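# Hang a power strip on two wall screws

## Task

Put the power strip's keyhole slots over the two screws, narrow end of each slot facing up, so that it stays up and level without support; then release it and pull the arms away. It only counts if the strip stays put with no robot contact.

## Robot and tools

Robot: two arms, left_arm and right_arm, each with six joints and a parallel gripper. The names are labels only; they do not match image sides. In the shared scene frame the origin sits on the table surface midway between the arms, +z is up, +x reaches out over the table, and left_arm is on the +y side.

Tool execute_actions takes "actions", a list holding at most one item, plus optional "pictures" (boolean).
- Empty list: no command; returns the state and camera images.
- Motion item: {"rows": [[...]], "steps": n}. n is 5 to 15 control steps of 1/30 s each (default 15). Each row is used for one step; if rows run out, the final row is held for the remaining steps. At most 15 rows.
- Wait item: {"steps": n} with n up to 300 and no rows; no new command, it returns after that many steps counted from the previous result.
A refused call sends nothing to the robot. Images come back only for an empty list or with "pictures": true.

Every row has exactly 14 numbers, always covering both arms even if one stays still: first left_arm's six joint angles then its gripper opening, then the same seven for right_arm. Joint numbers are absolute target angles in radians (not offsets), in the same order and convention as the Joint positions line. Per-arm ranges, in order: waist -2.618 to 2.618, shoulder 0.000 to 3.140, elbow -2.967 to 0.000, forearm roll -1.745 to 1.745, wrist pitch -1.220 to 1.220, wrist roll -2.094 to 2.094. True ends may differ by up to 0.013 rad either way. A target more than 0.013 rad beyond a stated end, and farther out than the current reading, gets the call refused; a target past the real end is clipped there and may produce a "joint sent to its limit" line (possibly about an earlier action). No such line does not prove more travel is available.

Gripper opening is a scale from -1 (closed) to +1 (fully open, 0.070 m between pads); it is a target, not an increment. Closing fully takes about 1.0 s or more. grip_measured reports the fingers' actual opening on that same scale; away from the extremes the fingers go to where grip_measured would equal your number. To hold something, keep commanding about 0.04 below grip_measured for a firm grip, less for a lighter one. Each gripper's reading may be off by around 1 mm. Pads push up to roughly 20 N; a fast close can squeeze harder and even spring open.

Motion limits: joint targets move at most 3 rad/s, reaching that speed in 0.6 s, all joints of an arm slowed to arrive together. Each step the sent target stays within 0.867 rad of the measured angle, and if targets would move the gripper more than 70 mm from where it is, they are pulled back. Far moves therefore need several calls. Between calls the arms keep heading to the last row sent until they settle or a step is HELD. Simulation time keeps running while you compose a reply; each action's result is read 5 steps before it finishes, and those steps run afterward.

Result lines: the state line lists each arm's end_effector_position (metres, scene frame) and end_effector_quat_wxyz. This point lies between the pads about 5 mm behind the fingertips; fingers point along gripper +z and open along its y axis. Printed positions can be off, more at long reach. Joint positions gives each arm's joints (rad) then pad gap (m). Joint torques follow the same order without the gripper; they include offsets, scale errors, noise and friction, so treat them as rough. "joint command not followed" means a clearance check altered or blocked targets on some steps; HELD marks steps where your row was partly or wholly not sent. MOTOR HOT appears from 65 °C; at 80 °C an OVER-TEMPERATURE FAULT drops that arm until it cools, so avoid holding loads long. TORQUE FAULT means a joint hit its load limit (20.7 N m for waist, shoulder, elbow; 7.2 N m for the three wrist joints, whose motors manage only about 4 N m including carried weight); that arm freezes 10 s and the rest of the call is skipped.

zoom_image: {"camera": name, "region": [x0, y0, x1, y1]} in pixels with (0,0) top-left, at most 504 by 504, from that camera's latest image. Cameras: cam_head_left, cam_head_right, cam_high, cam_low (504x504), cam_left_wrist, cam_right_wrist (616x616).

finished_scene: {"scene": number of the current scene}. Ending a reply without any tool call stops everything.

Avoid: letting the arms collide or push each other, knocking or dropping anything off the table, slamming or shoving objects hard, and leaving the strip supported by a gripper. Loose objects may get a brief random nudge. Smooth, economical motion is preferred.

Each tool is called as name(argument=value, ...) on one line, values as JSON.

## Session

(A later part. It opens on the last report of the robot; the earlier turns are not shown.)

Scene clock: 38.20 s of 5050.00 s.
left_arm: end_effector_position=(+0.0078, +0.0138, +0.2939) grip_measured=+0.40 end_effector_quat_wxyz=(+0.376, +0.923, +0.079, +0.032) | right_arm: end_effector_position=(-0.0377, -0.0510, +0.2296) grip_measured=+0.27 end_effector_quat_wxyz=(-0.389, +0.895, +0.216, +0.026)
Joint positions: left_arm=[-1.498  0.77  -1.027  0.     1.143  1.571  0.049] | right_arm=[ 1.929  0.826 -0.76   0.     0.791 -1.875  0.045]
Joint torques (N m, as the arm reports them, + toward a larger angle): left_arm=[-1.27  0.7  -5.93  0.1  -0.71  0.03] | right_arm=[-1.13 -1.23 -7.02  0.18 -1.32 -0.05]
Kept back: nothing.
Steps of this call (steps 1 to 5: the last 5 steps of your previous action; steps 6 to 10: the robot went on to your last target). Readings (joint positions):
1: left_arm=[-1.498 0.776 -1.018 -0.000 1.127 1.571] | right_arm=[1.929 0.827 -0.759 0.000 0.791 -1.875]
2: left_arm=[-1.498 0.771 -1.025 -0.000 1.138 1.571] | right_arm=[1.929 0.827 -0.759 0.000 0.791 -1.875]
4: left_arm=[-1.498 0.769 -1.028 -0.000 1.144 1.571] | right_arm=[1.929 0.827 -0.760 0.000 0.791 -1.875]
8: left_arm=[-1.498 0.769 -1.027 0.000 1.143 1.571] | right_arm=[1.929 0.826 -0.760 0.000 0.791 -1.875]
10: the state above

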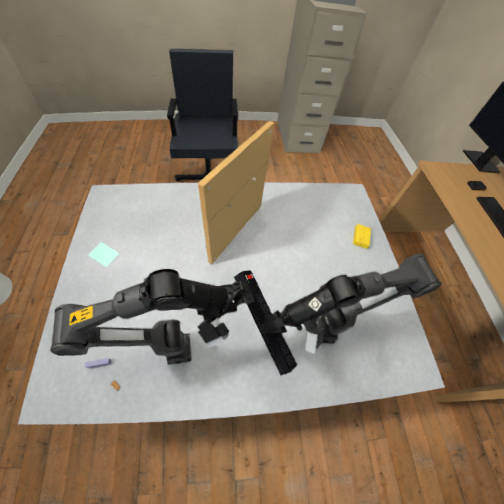

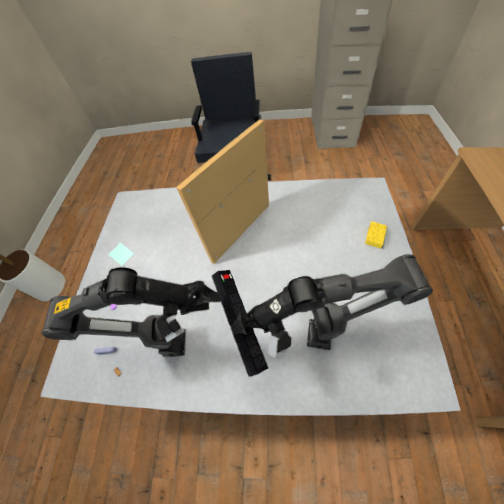

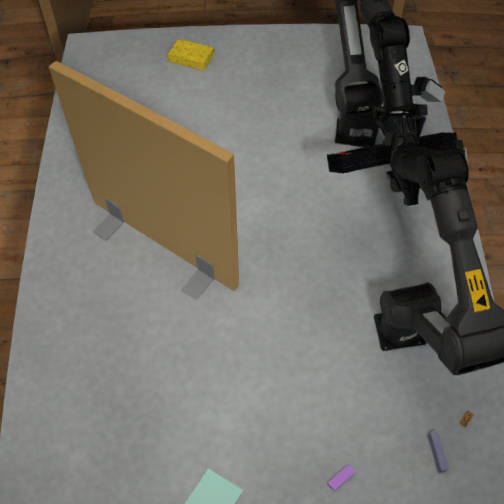

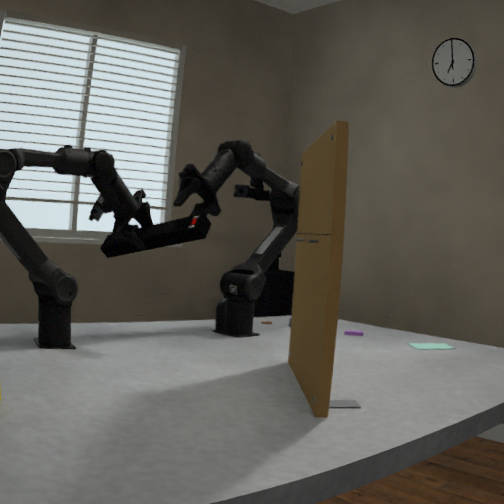

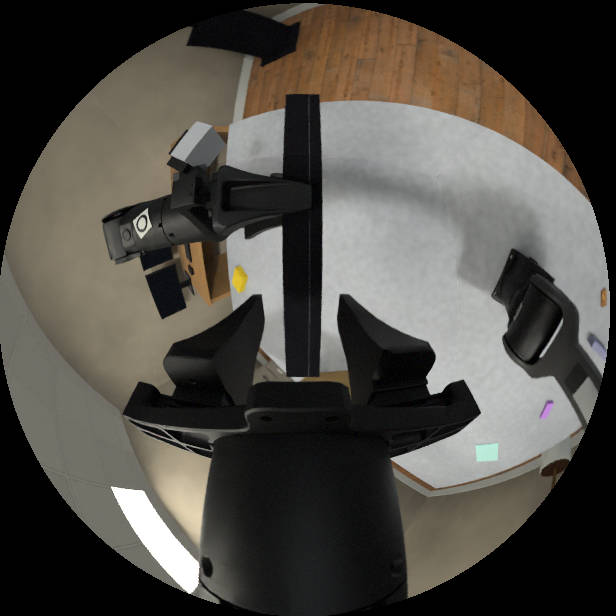

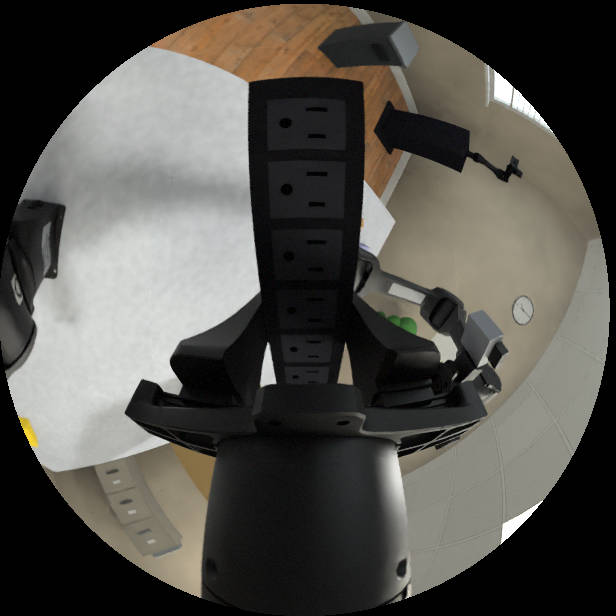

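execute_actions(actions=[{"rows": [[-1.6,0.2,-0.6,0,0.5,0,0.4,1.929,0.826,-0.760,0,0.791,-1.875,0.22]], "steps": 15}])

execute_actions(actions=[{"rows": [[-1.6,0.2,-0.6,0,0.5,0,0.4,1.85,0.5,-0.45,0,-0.4,-1.571,0.22]], "steps": 15}])

execute_actions(actions=[{"steps": 30}], pictures=true)

Scene clock: 39.20 s of 5050.00 s.
left_arm: end_effector_position=(+0.0007, +0.0196, +0.3100) grip_measured=+0.40 end_effector_quat_wxyz=(+0.479, +0.859, +0.177, -0.030) | right_arm: end_effector_position=(-0.0377, -0.0510, +0.2297) grip_measured=+0.27 end_effector_quat_wxyz=(-0.389, +0.895, +0.216, +0.026)
Joint positions: left_arm=[-1.528  0.604 -0.901  0.     0.953  1.306  0.049] | right_arm=[ 1.929  0.826 -0.76   0.     0.791 -1.875  0.045]
Joint torques (N m, as the arm reports them, + toward a larger angle): left_arm=[-1.55 -0.32 -5.6   0.07 -1.06 -0.44] | right_arm=[-1.09 -1.2  -6.99  0.16 -1.32 -0.12]
Steps of this call (steps 1 to 20: the robot went on to your last target; steps 21 to 30: the first 10 steps of this action). Readings (joint positions):
21: left_arm=[-1.498 0.771 -1.027 0.000 1.142 1.571] | right_arm=[1.929 0.826 -0.760 0.000 0.791 -1.875]
22: left_arm=[-1.499 0.768 -1.023 0.000 1.138 1.565] | right_arm=[1.929 0.826 -0.760 0.000 0.791 -1.875]
24: left_arm=[-1.502 0.749 -1.008 0.000 1.115 1.534] | right_arm=[1.929 0.826 -0.760 0.000 0.791 -1.875]
28: left_arm=[-1.517 0.665 -0.946 0.000 1.021 1.404] | right_arm=[1.929 0.826 -0.760 0.000 0.791 -1.875]
30: the state above

Scene clock: 39.70 s of 5050.00 s.
left_arm: end_effector_position=(-0.0145, +0.0496, +0.3472) grip_measured=+0.40 end_effector_quat_wxyz=(+0.547, +0.552, +0.480, -0.406) | right_arm: end_effector_position=(-0.0341, -0.0366, +0.2626) grip_measured=+0.27 end_effector_quat_wxyz=(-0.510, +0.846, +0.155, +0.017)
Joint positions: left_arm=[-1.592  0.243 -0.632  0.     0.548  0.216  0.049] | right_arm=[ 1.906  0.73  -0.67   0.     0.526 -1.785  0.045]
Joint torques (N m, as the arm reports them, + toward a larger angle): left_arm=[-1.17  1.93 -6.21  0.1  -0.88  0.18] | right_arm=[-1.47 -0.82 -5.92  0.16 -1.97  0.09]
Steps of this call (steps 1 to 5: the last 5 steps of your previous action; steps 6 to 15: the first 10 steps of this action). Readings (joint positions):
6: left_arm=[-1.564 0.398 -0.749 0.000 0.724 0.879] | right_arm=[1.929 0.826 -0.760 0.000 0.790 -1.875]
7: left_arm=[-1.568 0.374 -0.732 0.000 0.698 0.789] | right_arm=[1.929 0.823 -0.759 0.000 0.785 -1.874]
9: left_arm=[-1.576 0.333 -0.701 0.000 0.651 0.609] | right_arm=[1.926 0.812 -0.750 0.000 0.753 -1.863]
13: left_arm=[-1.588 0.267 -0.651 0.000 0.576 0.325] | right_arm=[1.914 0.764 -0.703 0.000 0.624 -1.818]
15: the state above

Scene clock: 40.70 s of 5050.00 s.
left_arm: end_effector_position=(-0.0162, +0.0546, +0.3508) grip_measured=+0.40 end_effector_quat_wxyz=(+0.514, +0.485, +0.520, -0.479) | right_arm: end_effector_position=(-0.0161, -0.0734, +0.4175) grip_measured=+0.27 end_effector_quat_wxyz=(+0.843, -0.536, -0.025, +0.038)
Joint positions: left_arm=[-1.6    0.2   -0.6    0.     0.5    0.     0.049] | right_arm=[ 1.85   0.5   -0.45   0.    -0.4   -1.571  0.045]
Joint torques (N m, as the arm reports them, + toward a larger angle): left_arm=[-1.17  2.22 -6.27  0.04 -0.97 -0.14] | right_arm=[-1.39  0.64 -5.53  0.13 -1.26  0.03]
Kept back: nothing.
Steps of this call (steps 1 to 5: the last 5 steps of your previous action; steps 6 to 30: the robot went on to your last target). Readings (joint positions):
1: left_arm=[-1.594 0.232 -0.625 0.000 0.536 0.170] | right_arm=[1.902 0.712 -0.652 0.000 0.469 -1.768]
2: left_arm=[-1.596 0.223 -0.618 0.000 0.526 0.130] | right_arm=[1.898 0.696 -0.637 0.000 0.407 -1.754]
4: left_arm=[-1.598 0.210 -0.608 0.000 0.511 0.065] | right_arm=[1.891 0.666 -0.609 0.000 0.282 -1.726]
8: left_arm=[-1.600 0.200 -0.600 0.000 0.500 0.002] | right_arm=[1.876 0.608 -0.554 0.000 0.045 -1.672]
30: the state above

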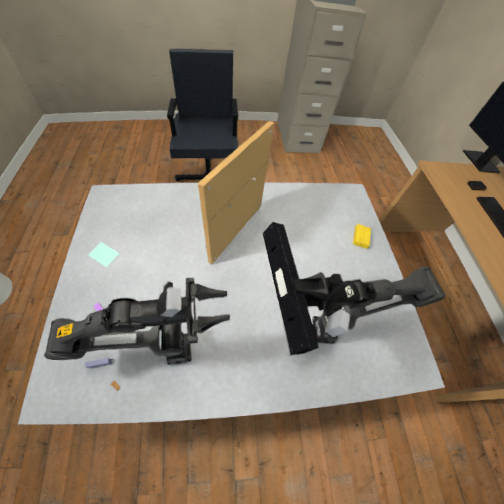

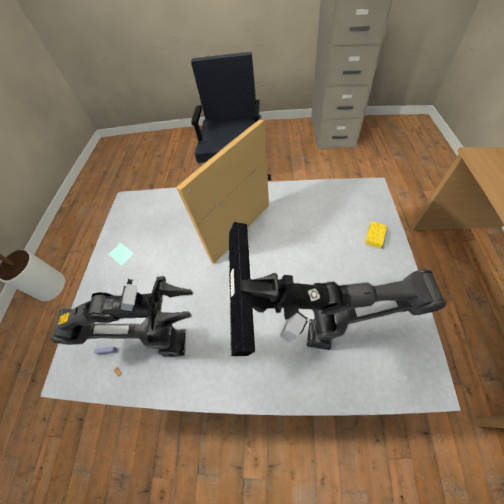

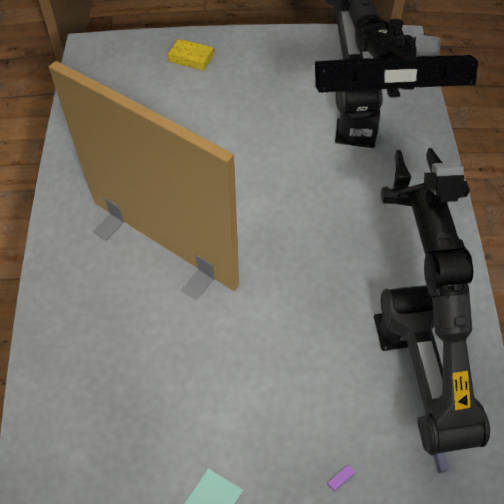

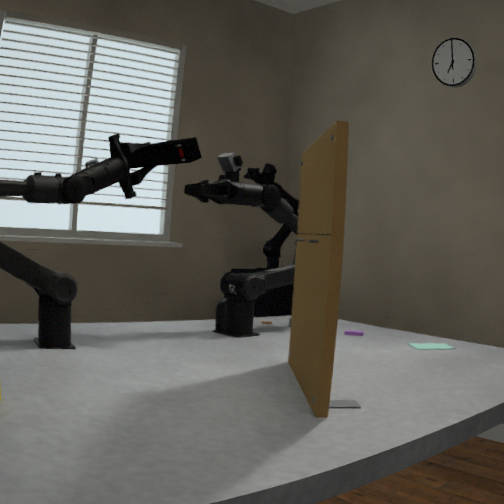

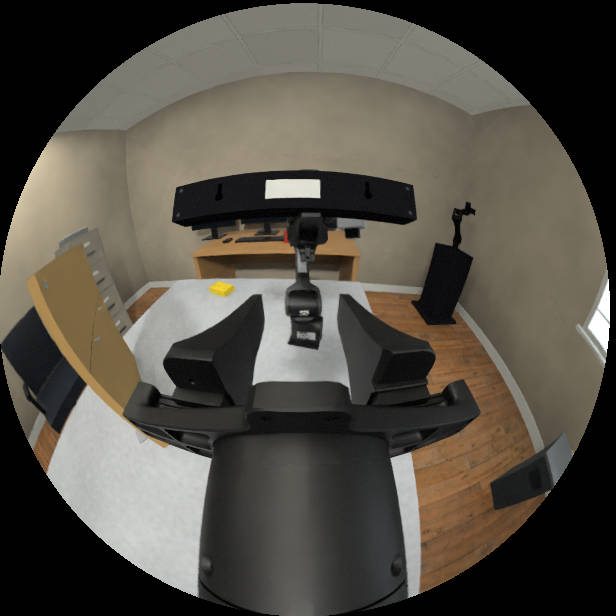

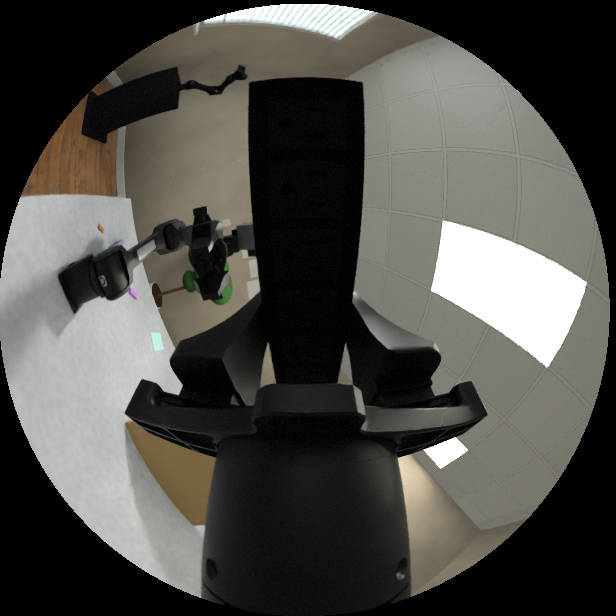

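zoom_image(camera="cam_left_wrist", region=[165, 155, 425, 245])

zoom_image(camera="cam_high", region=[305, 30, 485, 110])

Region (165, 155, 425, 245) of cam_left_wrist's 616x616 image, scaled by 1.938, with more detail than that image has; it fills the top 174 rows of this view, and the rest is white.

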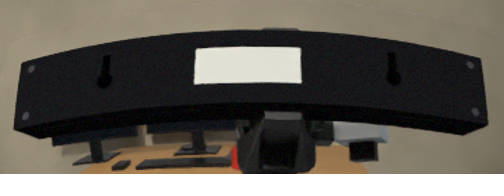

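Region (305, 30, 485, 110) of cam_high's 504x504 image, scaled by 2.800, with more detail than that image has.

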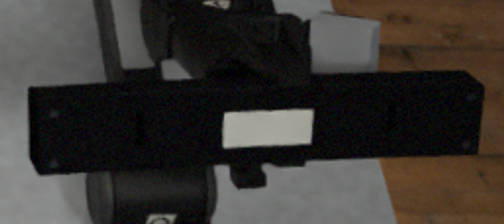

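zoom_image(camera="cam_left_wrist", region=[330, 165, 420, 230])

Region (330, 165, 420, 230) of cam_left_wrist's 616x616 image, scaled by 5.600, with more detail than that image has.

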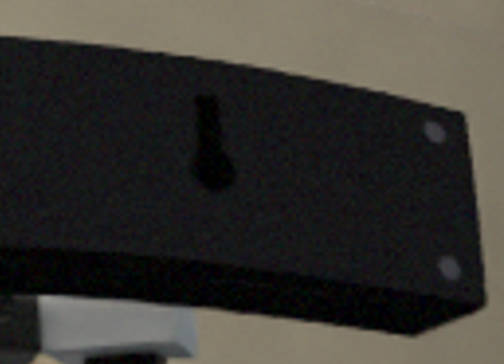

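execute_actions(actions=[{"rows": [[-0.5,0.2,-0.6,0,0.5,0,0.4,0.332,1.505,-0.655,-0.859,-0.971,-0.992,0.22]], "steps": 15}])

execute_actions(actions=[{"steps": 45}], pictures=true)

Scene clock: 43.00 s of 5050.00 s.
left_arm: end_effector_position=(+0.0262, +0.0633, +0.3508) grip_measured=+0.40 end_effector_quat_wxyz=(+0.573, +0.412, +0.580, -0.407) | right_arm: end_effector_position=(+0.0230, -0.0167, +0.4077) grip_measured=+0.27 end_effector_quat_wxyz=(+0.826, -0.561, -0.017, -0.052)
Joint positions: left_arm=[-1.335  0.2   -0.6    0.     0.5   -0.     0.049] | right_arm=[ 1.591  0.757 -0.505 -0.238 -0.559 -1.411  0.045]
Joint torques (N m, as the arm reports them, + toward a larger angle): left_arm=[ 2.15  2.12 -6.47 -0.08 -1.05 -0.1 ] | right_arm=[-1.78 -0.62 -7.03  0.51 -1.37  0.01]
Steps of this call (steps 1 to 15: the robot went on to your last target; steps 16 to 59: nothing new was sent; steps 60 to 69: the first 10 steps of this action). Readings (joint positions):
60: left_arm=[-1.599 0.200 -0.600 0.000 0.500 -0.000] | right_arm=[1.849 0.501 -0.450 -0.001 -0.400 -1.571]
61: left_arm=[-1.593 0.200 -0.600 0.000 0.500 -0.000] | right_arm=[1.843 0.507 -0.450 -0.006 -0.404 -1.567]
63: left_arm=[-1.563 0.200 -0.600 0.000 0.500 -0.000] | right_arm=[1.812 0.538 -0.456 -0.037 -0.424 -1.546]
67: left_arm=[-1.433 0.200 -0.600 0.000 0.500 -0.000] | right_arm=[1.683 0.667 -0.487 -0.163 -0.509 -1.461]
69: the state above

Scene clock: 44.50 s of 5050.00 s.
left_arm: end_effector_position=(+0.1233, +0.1541, +0.3508) grip_measured=+0.40 end_effector_quat_wxyz=(+0.688, +0.142, +0.697, -0.140) | right_arm: end_effector_position=(+0.3696, -0.1005, +0.2499) grip_measured=+0.27 end_effector_quat_wxyz=(+0.658, -0.658, +0.259, -0.259)
Joint positions: left_arm=[-0.5    0.2   -0.6   -0.     0.5   -0.     0.049] | right_arm=[ 0.332  1.505 -0.655 -0.859 -0.972 -0.992  0.045]
Joint torques (N m, as the arm reports them, + toward a larger angle): left_arm=[-0.16  2.13 -6.6  -0.11 -1.04 -0.1 ] | right_arm=[-0.32 -4.5  -6.09  1.07 -1.21 -0.06]
Kept back: nothing.
Steps of this call (steps 1 to 5: the last 5 steps of your previous action; steps 6 to 45: the robot went on to your last target). Readings (joint positions):
1: left_arm=[-1.278 0.200 -0.600 0.000 0.500 -0.000] | right_arm=[1.545 0.798 -0.513 -0.271 -0.580 -1.389]
2: left_arm=[-1.215 0.200 -0.600 0.000 0.500 -0.000] | right_arm=[1.500 0.836 -0.520 -0.302 -0.600 -1.368]
4: left_arm=[-1.088 0.200 -0.600 0.000 0.500 -0.000] | right_arm=[1.411 0.906 -0.534 -0.360 -0.638 -1.329]
8: left_arm=[-0.838 0.200 -0.600 0.000 0.500 -0.000] | right_arm=[1.234 1.022 -0.557 -0.457 -0.702 -1.264]
45: the state above

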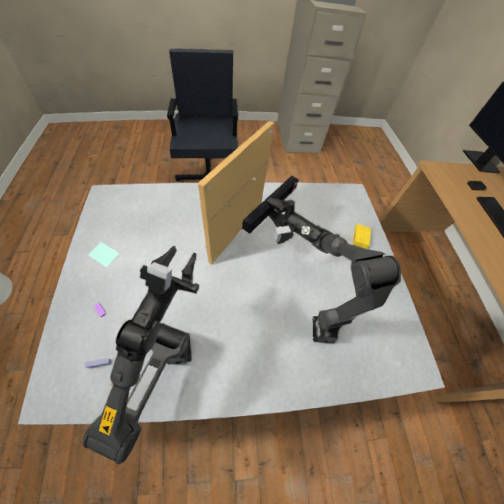

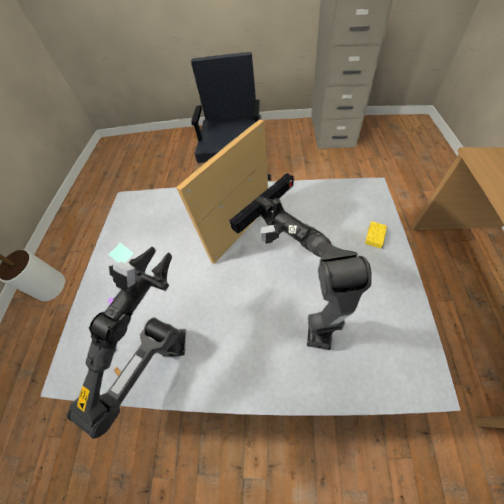

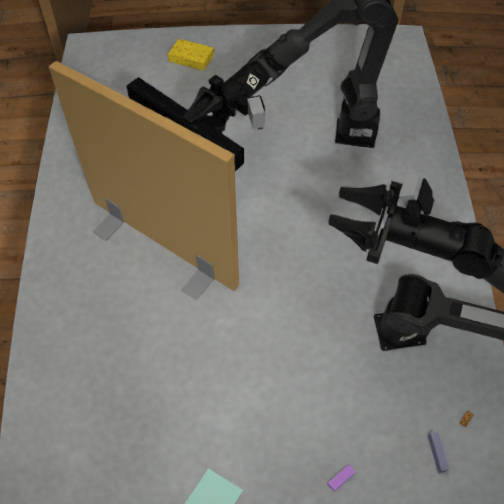

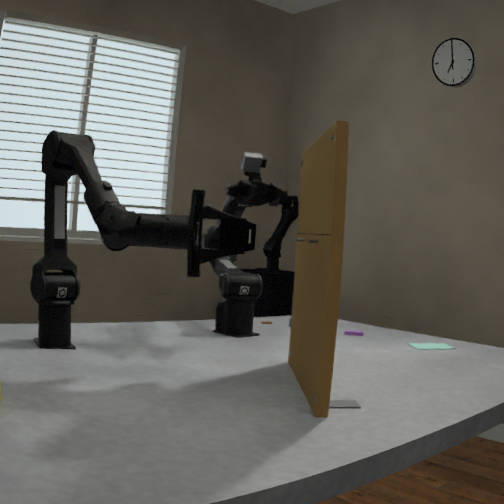

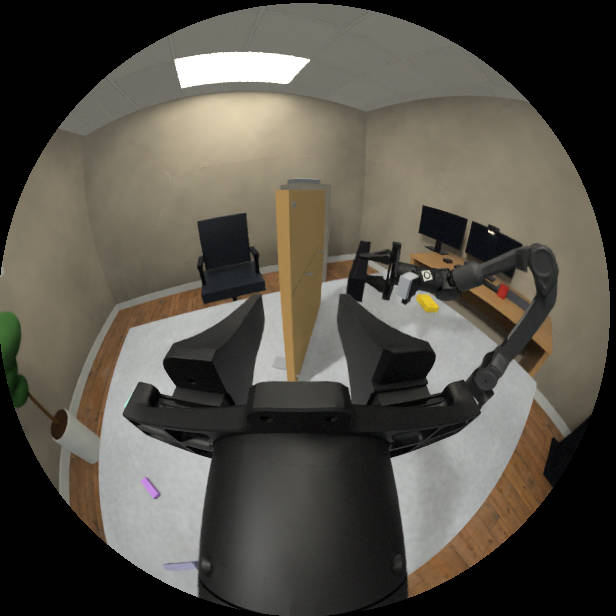

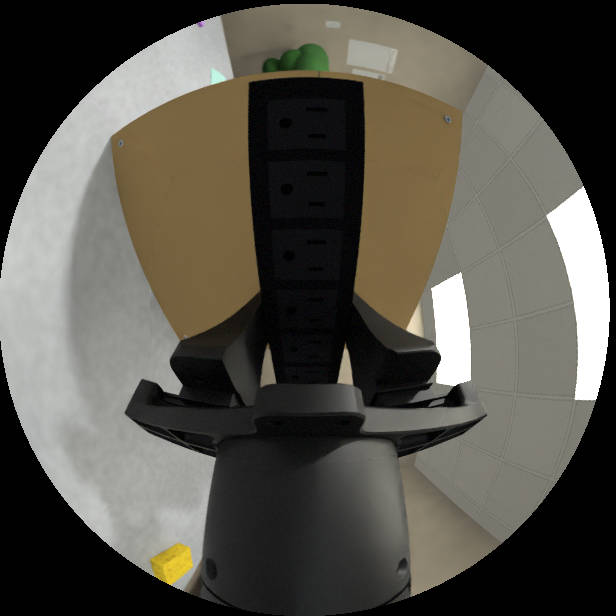

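execute_actions(actions=[{"rows": [[-0.5,0.2,-0.6,0,0.5,0,0.4,0.474,1.758,-0.785,-0.651,-0.995,-1.177,0.22]], "steps": 15}])

execute_actions(actions=[{"steps": 15}], pictures=true)

Scene clock: 46.53 s of 5050.00 s.
left_arm: end_effector_position=(+0.1233, +0.1541, +0.3508) grip_measured=+0.40 end_effector_quat_wxyz=(+0.688, +0.142, +0.697, -0.140) | right_arm: end_effector_position=(+0.4060, -0.0633, +0.2185) grip_measured=+0.27 end_effector_quat_wxyz=(+0.658, -0.658, +0.260, -0.259)
Joint positions: left_arm=[-0.5    0.2   -0.6   -0.     0.5   -0.     0.049] | right_arm=[ 0.454  1.724 -0.767 -0.68  -0.99  -1.151  0.045]
Joint torques (N m, as the arm reports them, + toward a larger angle): left_arm=[-0.14  2.04 -6.79 -0.1  -1.03 -0.08] | right_arm=[-1.14 -6.24 -5.61  0.83 -1.82  0.09]
Steps of this call (steps 1 to 15: the robot went on to your last target; steps 16 to 51: nothing new was sent; steps 52 to 61: the first 10 steps of this action). Readings (joint positions):
52: left_arm=[-0.500 0.200 -0.600 -0.000 0.500 -0.000] | right_arm=[0.332 1.505 -0.655 -0.859 -0.971 -0.993]
53: left_arm=[-0.500 0.200 -0.600 -0.000 0.500 -0.000] | right_arm=[0.335 1.510 -0.658 -0.854 -0.971 -0.997]
55: left_arm=[-0.500 0.200 -0.600 -0.000 0.500 -0.000] | right_arm=[0.352 1.540 -0.674 -0.828 -0.973 -1.020]
59: left_arm=[-0.500 0.200 -0.600 -0.000 0.500 -0.000] | right_arm=[0.423 1.667 -0.739 -0.724 -0.986 -1.112]
61: the state above

Scene clock: 47.03 s of 5050.00 s.
left_arm: end_effector_position=(+0.1233, +0.1541, +0.3508) grip_measured=+0.40 end_effector_quat_wxyz=(+0.688, +0.142, +0.697, -0.140) | right_arm: end_effector_position=(+0.4109, -0.0565, +0.2133) grip_measured=+0.27 end_effector_quat_wxyz=(+0.658, -0.657, +0.259, -0.259)
Joint positions: left_arm=[-0.5    0.2   -0.6   -0.     0.5   -0.     0.049] | right_arm=[ 0.474  1.758 -0.785 -0.651 -0.996 -1.177  0.045]
Joint torques (N m, as the arm reports them, + toward a larger angle): left_arm=[-0.14  2.04 -6.76 -0.09 -1.04 -0.08] | right_arm=[-1.48 -5.63 -5.3   0.56 -1.49  0.1 ]
Kept back: nothing.
Steps of this call (steps 1 to 5: the last 5 steps of your previous action; steps 6 to 15: the robot went on to your last target). Readings (joint positions):
1: left_arm=[-0.500 0.200 -0.600 -0.000 0.500 -0.000] | right_arm=[0.464 1.742 -0.775 -0.666 -0.991 -1.164]
2: left_arm=[-0.500 0.200 -0.600 -0.000 0.500 -0.000] | right_arm=[0.471 1.754 -0.781 -0.656 -0.993 -1.172]
4: left_arm=[-0.500 0.200 -0.600 -0.000 0.500 -0.000] | right_arm=[0.476 1.761 -0.785 -0.650 -0.994 -1.178]
8: left_arm=[-0.500 0.200 -0.600 -0.000 0.500 -0.000] | right_arm=[0.475 1.759 -0.785 -0.650 -0.996 -1.177]
15: the state above

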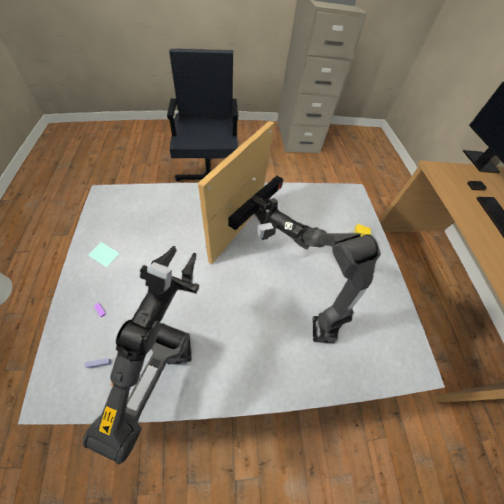

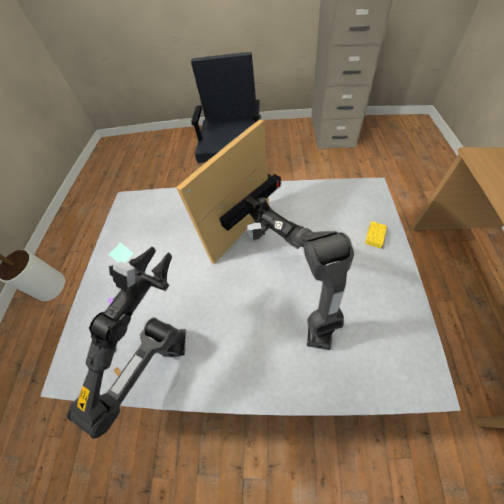

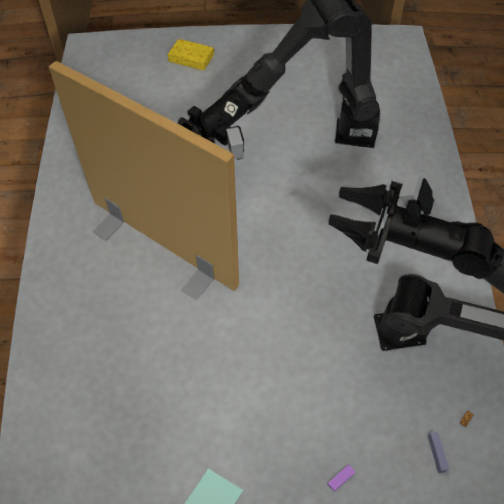

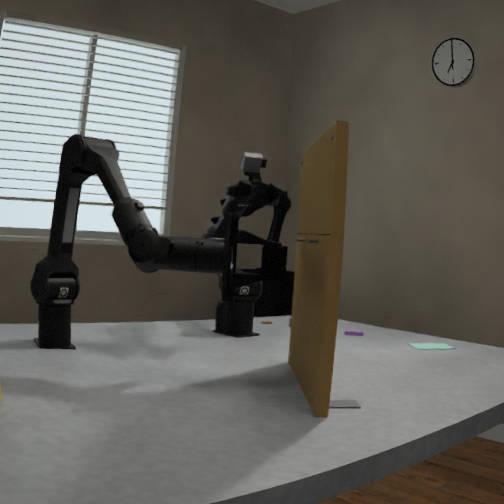

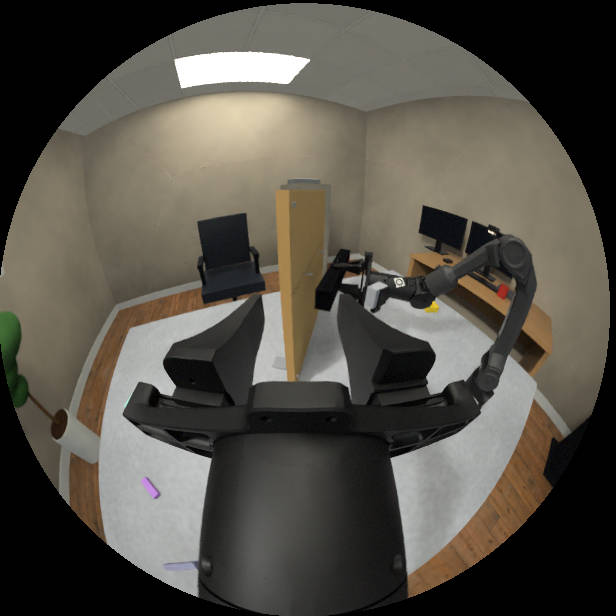

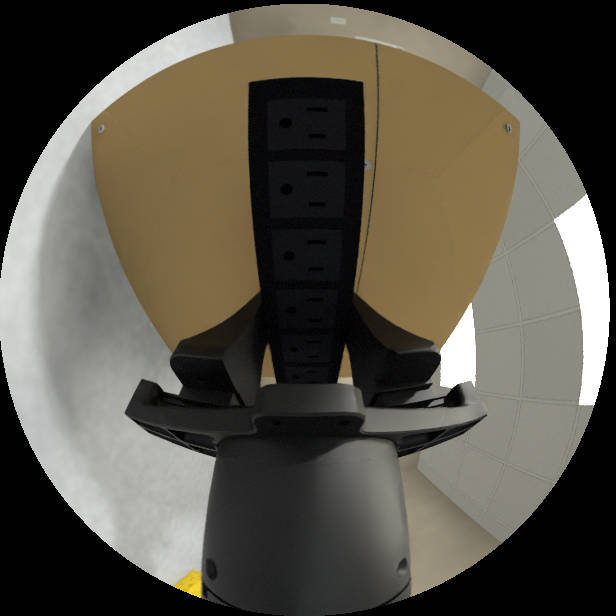

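zoom_image(camera="cam_low", region=[230, 210, 350, 290])

zoom_image(camera="cam_head_left", region=[195, 150, 295, 250])

zoom_image(camera="cam_left_wrist", region=[270, 230, 390, 320])

Region (230, 210, 350, 290) of cam_low's 504x504 image, scaled by 4.200, with more detail than that image has.

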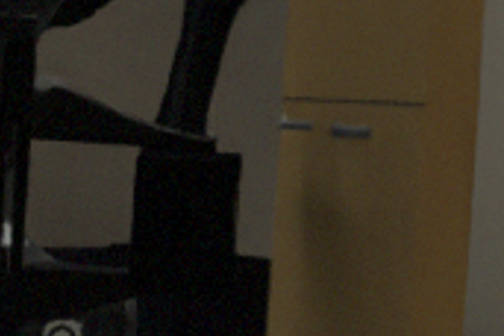

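Region (195, 150, 295, 250) of cam_head_left's 504x504 image, scaled by 5.040, with more detail than that image has.

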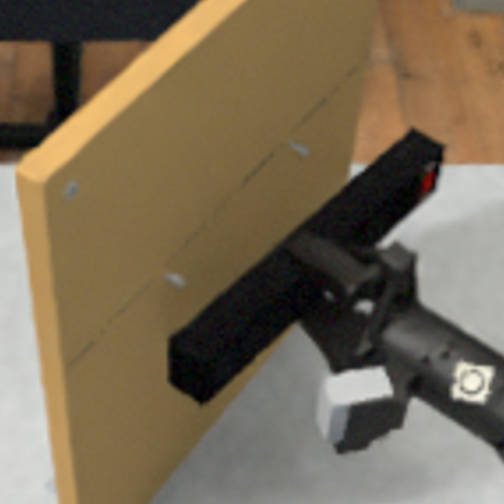

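Region (270, 230, 390, 320) of cam_left_wrist's 616x616 image, scaled by 4.200, with more detail than that image has; it fills the top 378 rows of this view, and the rest is white.

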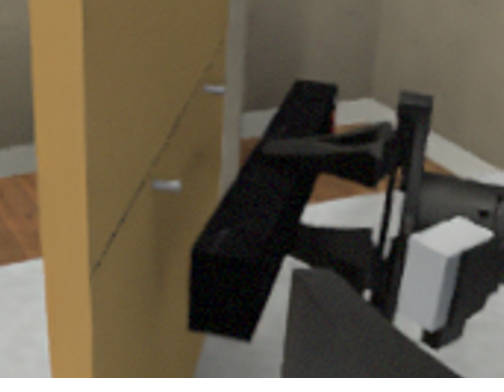

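execute_actions(actions=[{"rows": [[-0.5,0.2,-0.6,0,0.5,0,0.4,0.5414,1.8043,-0.8563,-0.675,-0.98,-1.151,0.22]], "steps": 15}])

execute_actions(actions=[{"steps": 10}], pictures=true)

zoom_image(camera="cam_low", region=[230, 210, 350, 290])

zoom_image(camera="cam_head_left", region=[195, 150, 295, 250])

zoom_image(camera="cam_left_wrist", region=[270, 230, 390, 320])

Scene clock: 49.10 s of 5050.00 s.
left_arm: end_effector_position=(+0.1233, +0.1541, +0.3508) grip_measured=+0.40 end_effector_quat_wxyz=(+0.688, +0.142, +0.697, -0.140) | right_arm: end_effector_position=(+0.4072, -0.0213, +0.2129) grip_measured=+0.27 end_effector_quat_wxyz=(+0.668, -0.668, +0.232, -0.232)
Joint positions: left_arm=[-0.5    0.2   -0.6   -0.     0.5   -0.     0.049] | right_arm=[ 0.543  1.805 -0.857 -0.677 -0.98  -1.15   0.045]
Joint torques (N m, as the arm reports them, + toward a larger angle): left_arm=[-0.24  1.91 -6.96 -0.1  -1.03 -0.07] | right_arm=[-1.73 -5.39 -5.    1.15 -1.35 -0.12]
Steps of this call (steps 1 to 15: the robot went on to your last target; steps 16 to 52: nothing new was sent; steps 53 to 62: the first 10 steps of this action). Readings (joint positions):
53: left_arm=[-0.500 0.200 -0.600 -0.000 0.500 -0.000] | right_arm=[0.474 1.758 -0.785 -0.651 -0.995 -1.177]
54: left_arm=[-0.500 0.200 -0.600 -0.000 0.500 -0.000] | right_arm=[0.479 1.761 -0.790 -0.653 -0.993 -1.174]
56: left_arm=[-0.500 0.200 -0.600 -0.000 0.500 -0.000] | right_arm=[0.506 1.780 -0.819 -0.662 -0.986 -1.163]
60: left_arm=[-0.500 0.200 -0.600 -0.000 0.500 -0.000] | right_arm=[0.545 1.805 -0.857 -0.678 -0.981 -1.150]
62: the state above

Scene clock: 49.43 s of 5050.00 s.
left_arm: end_effector_position=(+0.1233, +0.1541, +0.3508) grip_measured=+0.40 end_effector_quat_wxyz=(+0.688, +0.142, +0.697, -0.140) | right_arm: end_effector_position=(+0.4078, -0.0221, +0.2130) grip_measured=+0.27 end_effector_quat_wxyz=(+0.668, -0.668, +0.233, -0.233)
Joint positions: left_arm=[-0.5    0.2   -0.6   -0.     0.5   -0.     0.049] | right_arm=[ 0.541  1.805 -0.857 -0.675 -0.98  -1.151  0.045]
Joint torques (N m, as the arm reports them, + toward a larger angle): left_arm=[-0.22  1.94 -6.92 -0.1  -1.03 -0.08] | right_arm=[-1.49 -5.89 -3.8   1.23 -1.33 -0.12]
Kept back: nothing.
Steps of this call (steps 1 to 5: the last 5 steps of your previous action; steps 6 to 10: the robot went on to your last target). Readings (joint positions):
1: left_arm=[-0.500 0.200 -0.600 -0.000 0.500 -0.000] | right_arm=[0.543 1.805 -0.857 -0.676 -0.980 -1.150]
2: left_arm=[-0.500 0.200 -0.600 -0.000 0.500 -0.000] | right_arm=[0.542 1.805 -0.857 -0.676 -0.980 -1.150]
4: left_arm=[-0.500 0.200 -0.600 -0.000 0.500 -0.000] | right_arm=[0.542 1.805 -0.857 -0.676 -0.980 -1.151]
8: left_arm=[-0.500 0.200 -0.600 -0.000 0.500 -0.000] | right_arm=[0.542 1.805 -0.857 -0.675 -0.980 -1.151]
10: the state above

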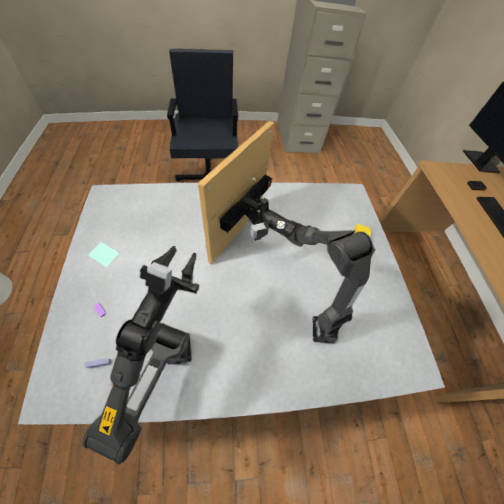

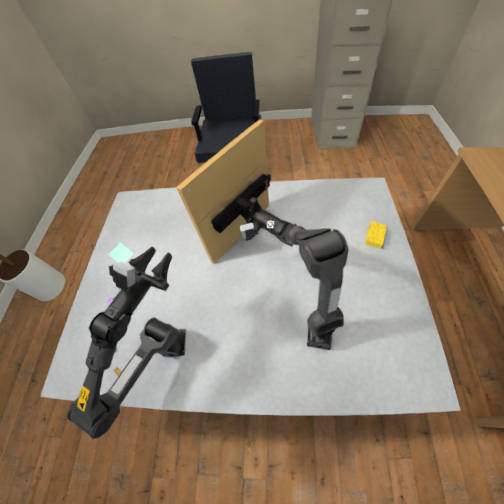

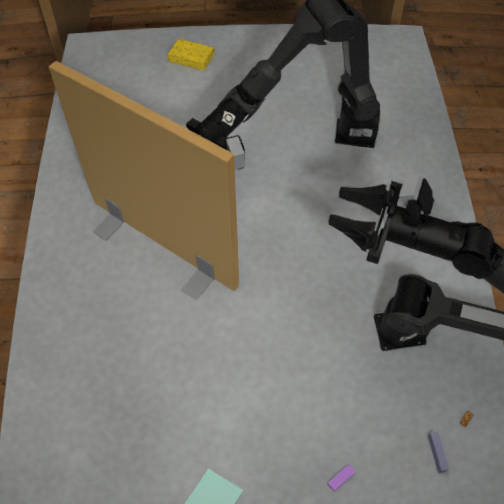

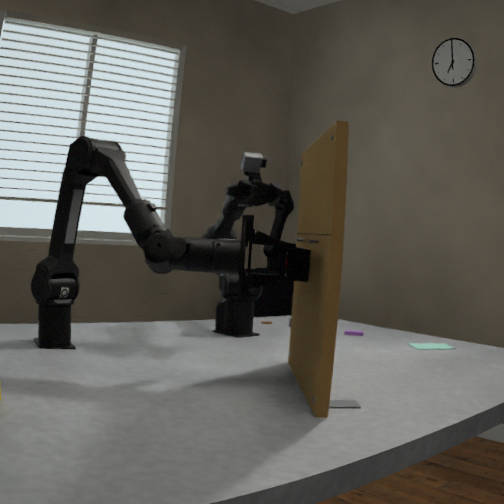

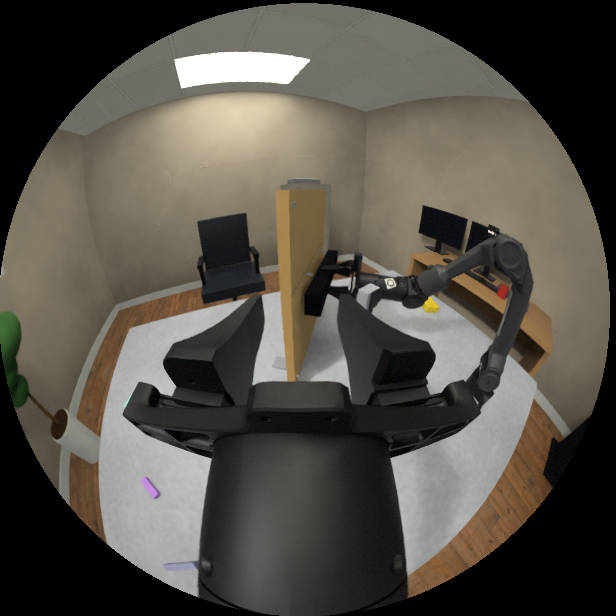

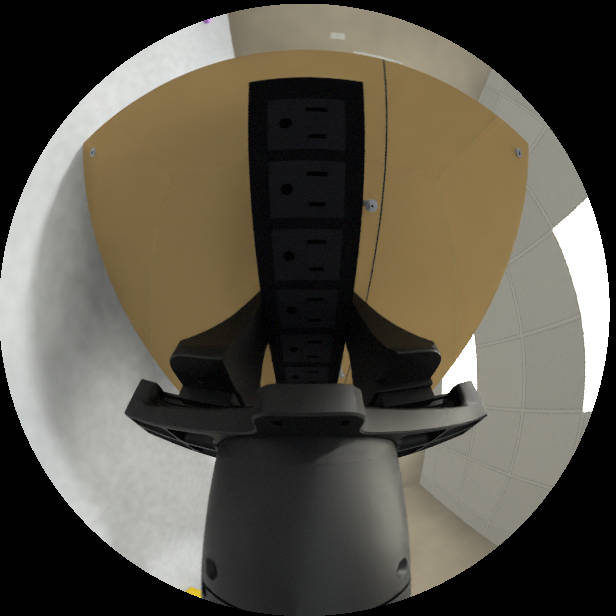

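Region (230, 210, 350, 290) of cam_low's 504x504 image, scaled by 4.200, with more detail than that image has.

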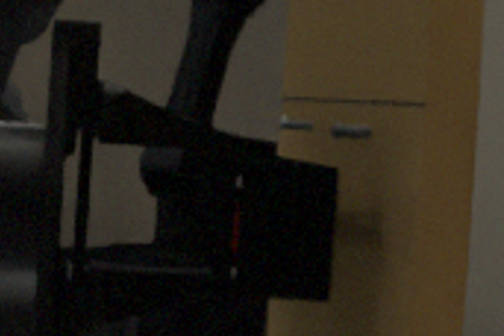

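Region (195, 150, 295, 250) of cam_head_left's 504x504 image, scaled by 5.040, with more detail than that image has.

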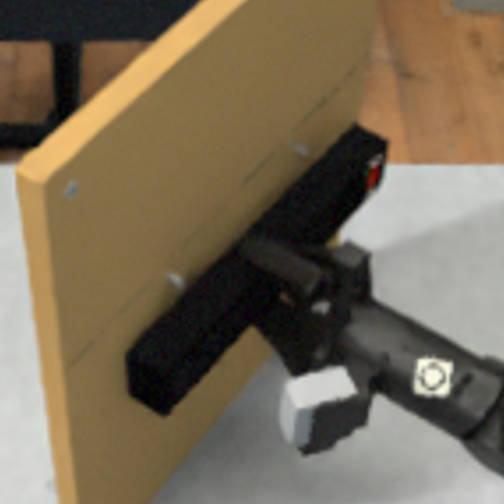

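Region (270, 230, 390, 320) of cam_left_wrist's 616x616 image, scaled by 4.200, with more detail than that image has; it fills the top 378 rows of this view, and the rest is white.

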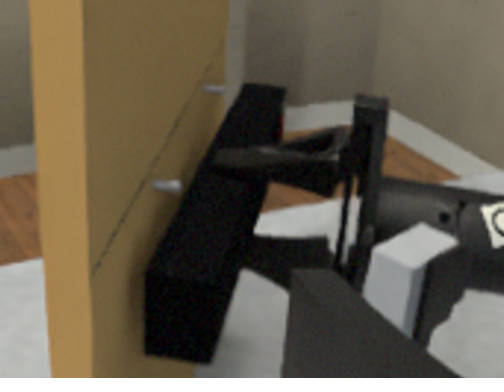

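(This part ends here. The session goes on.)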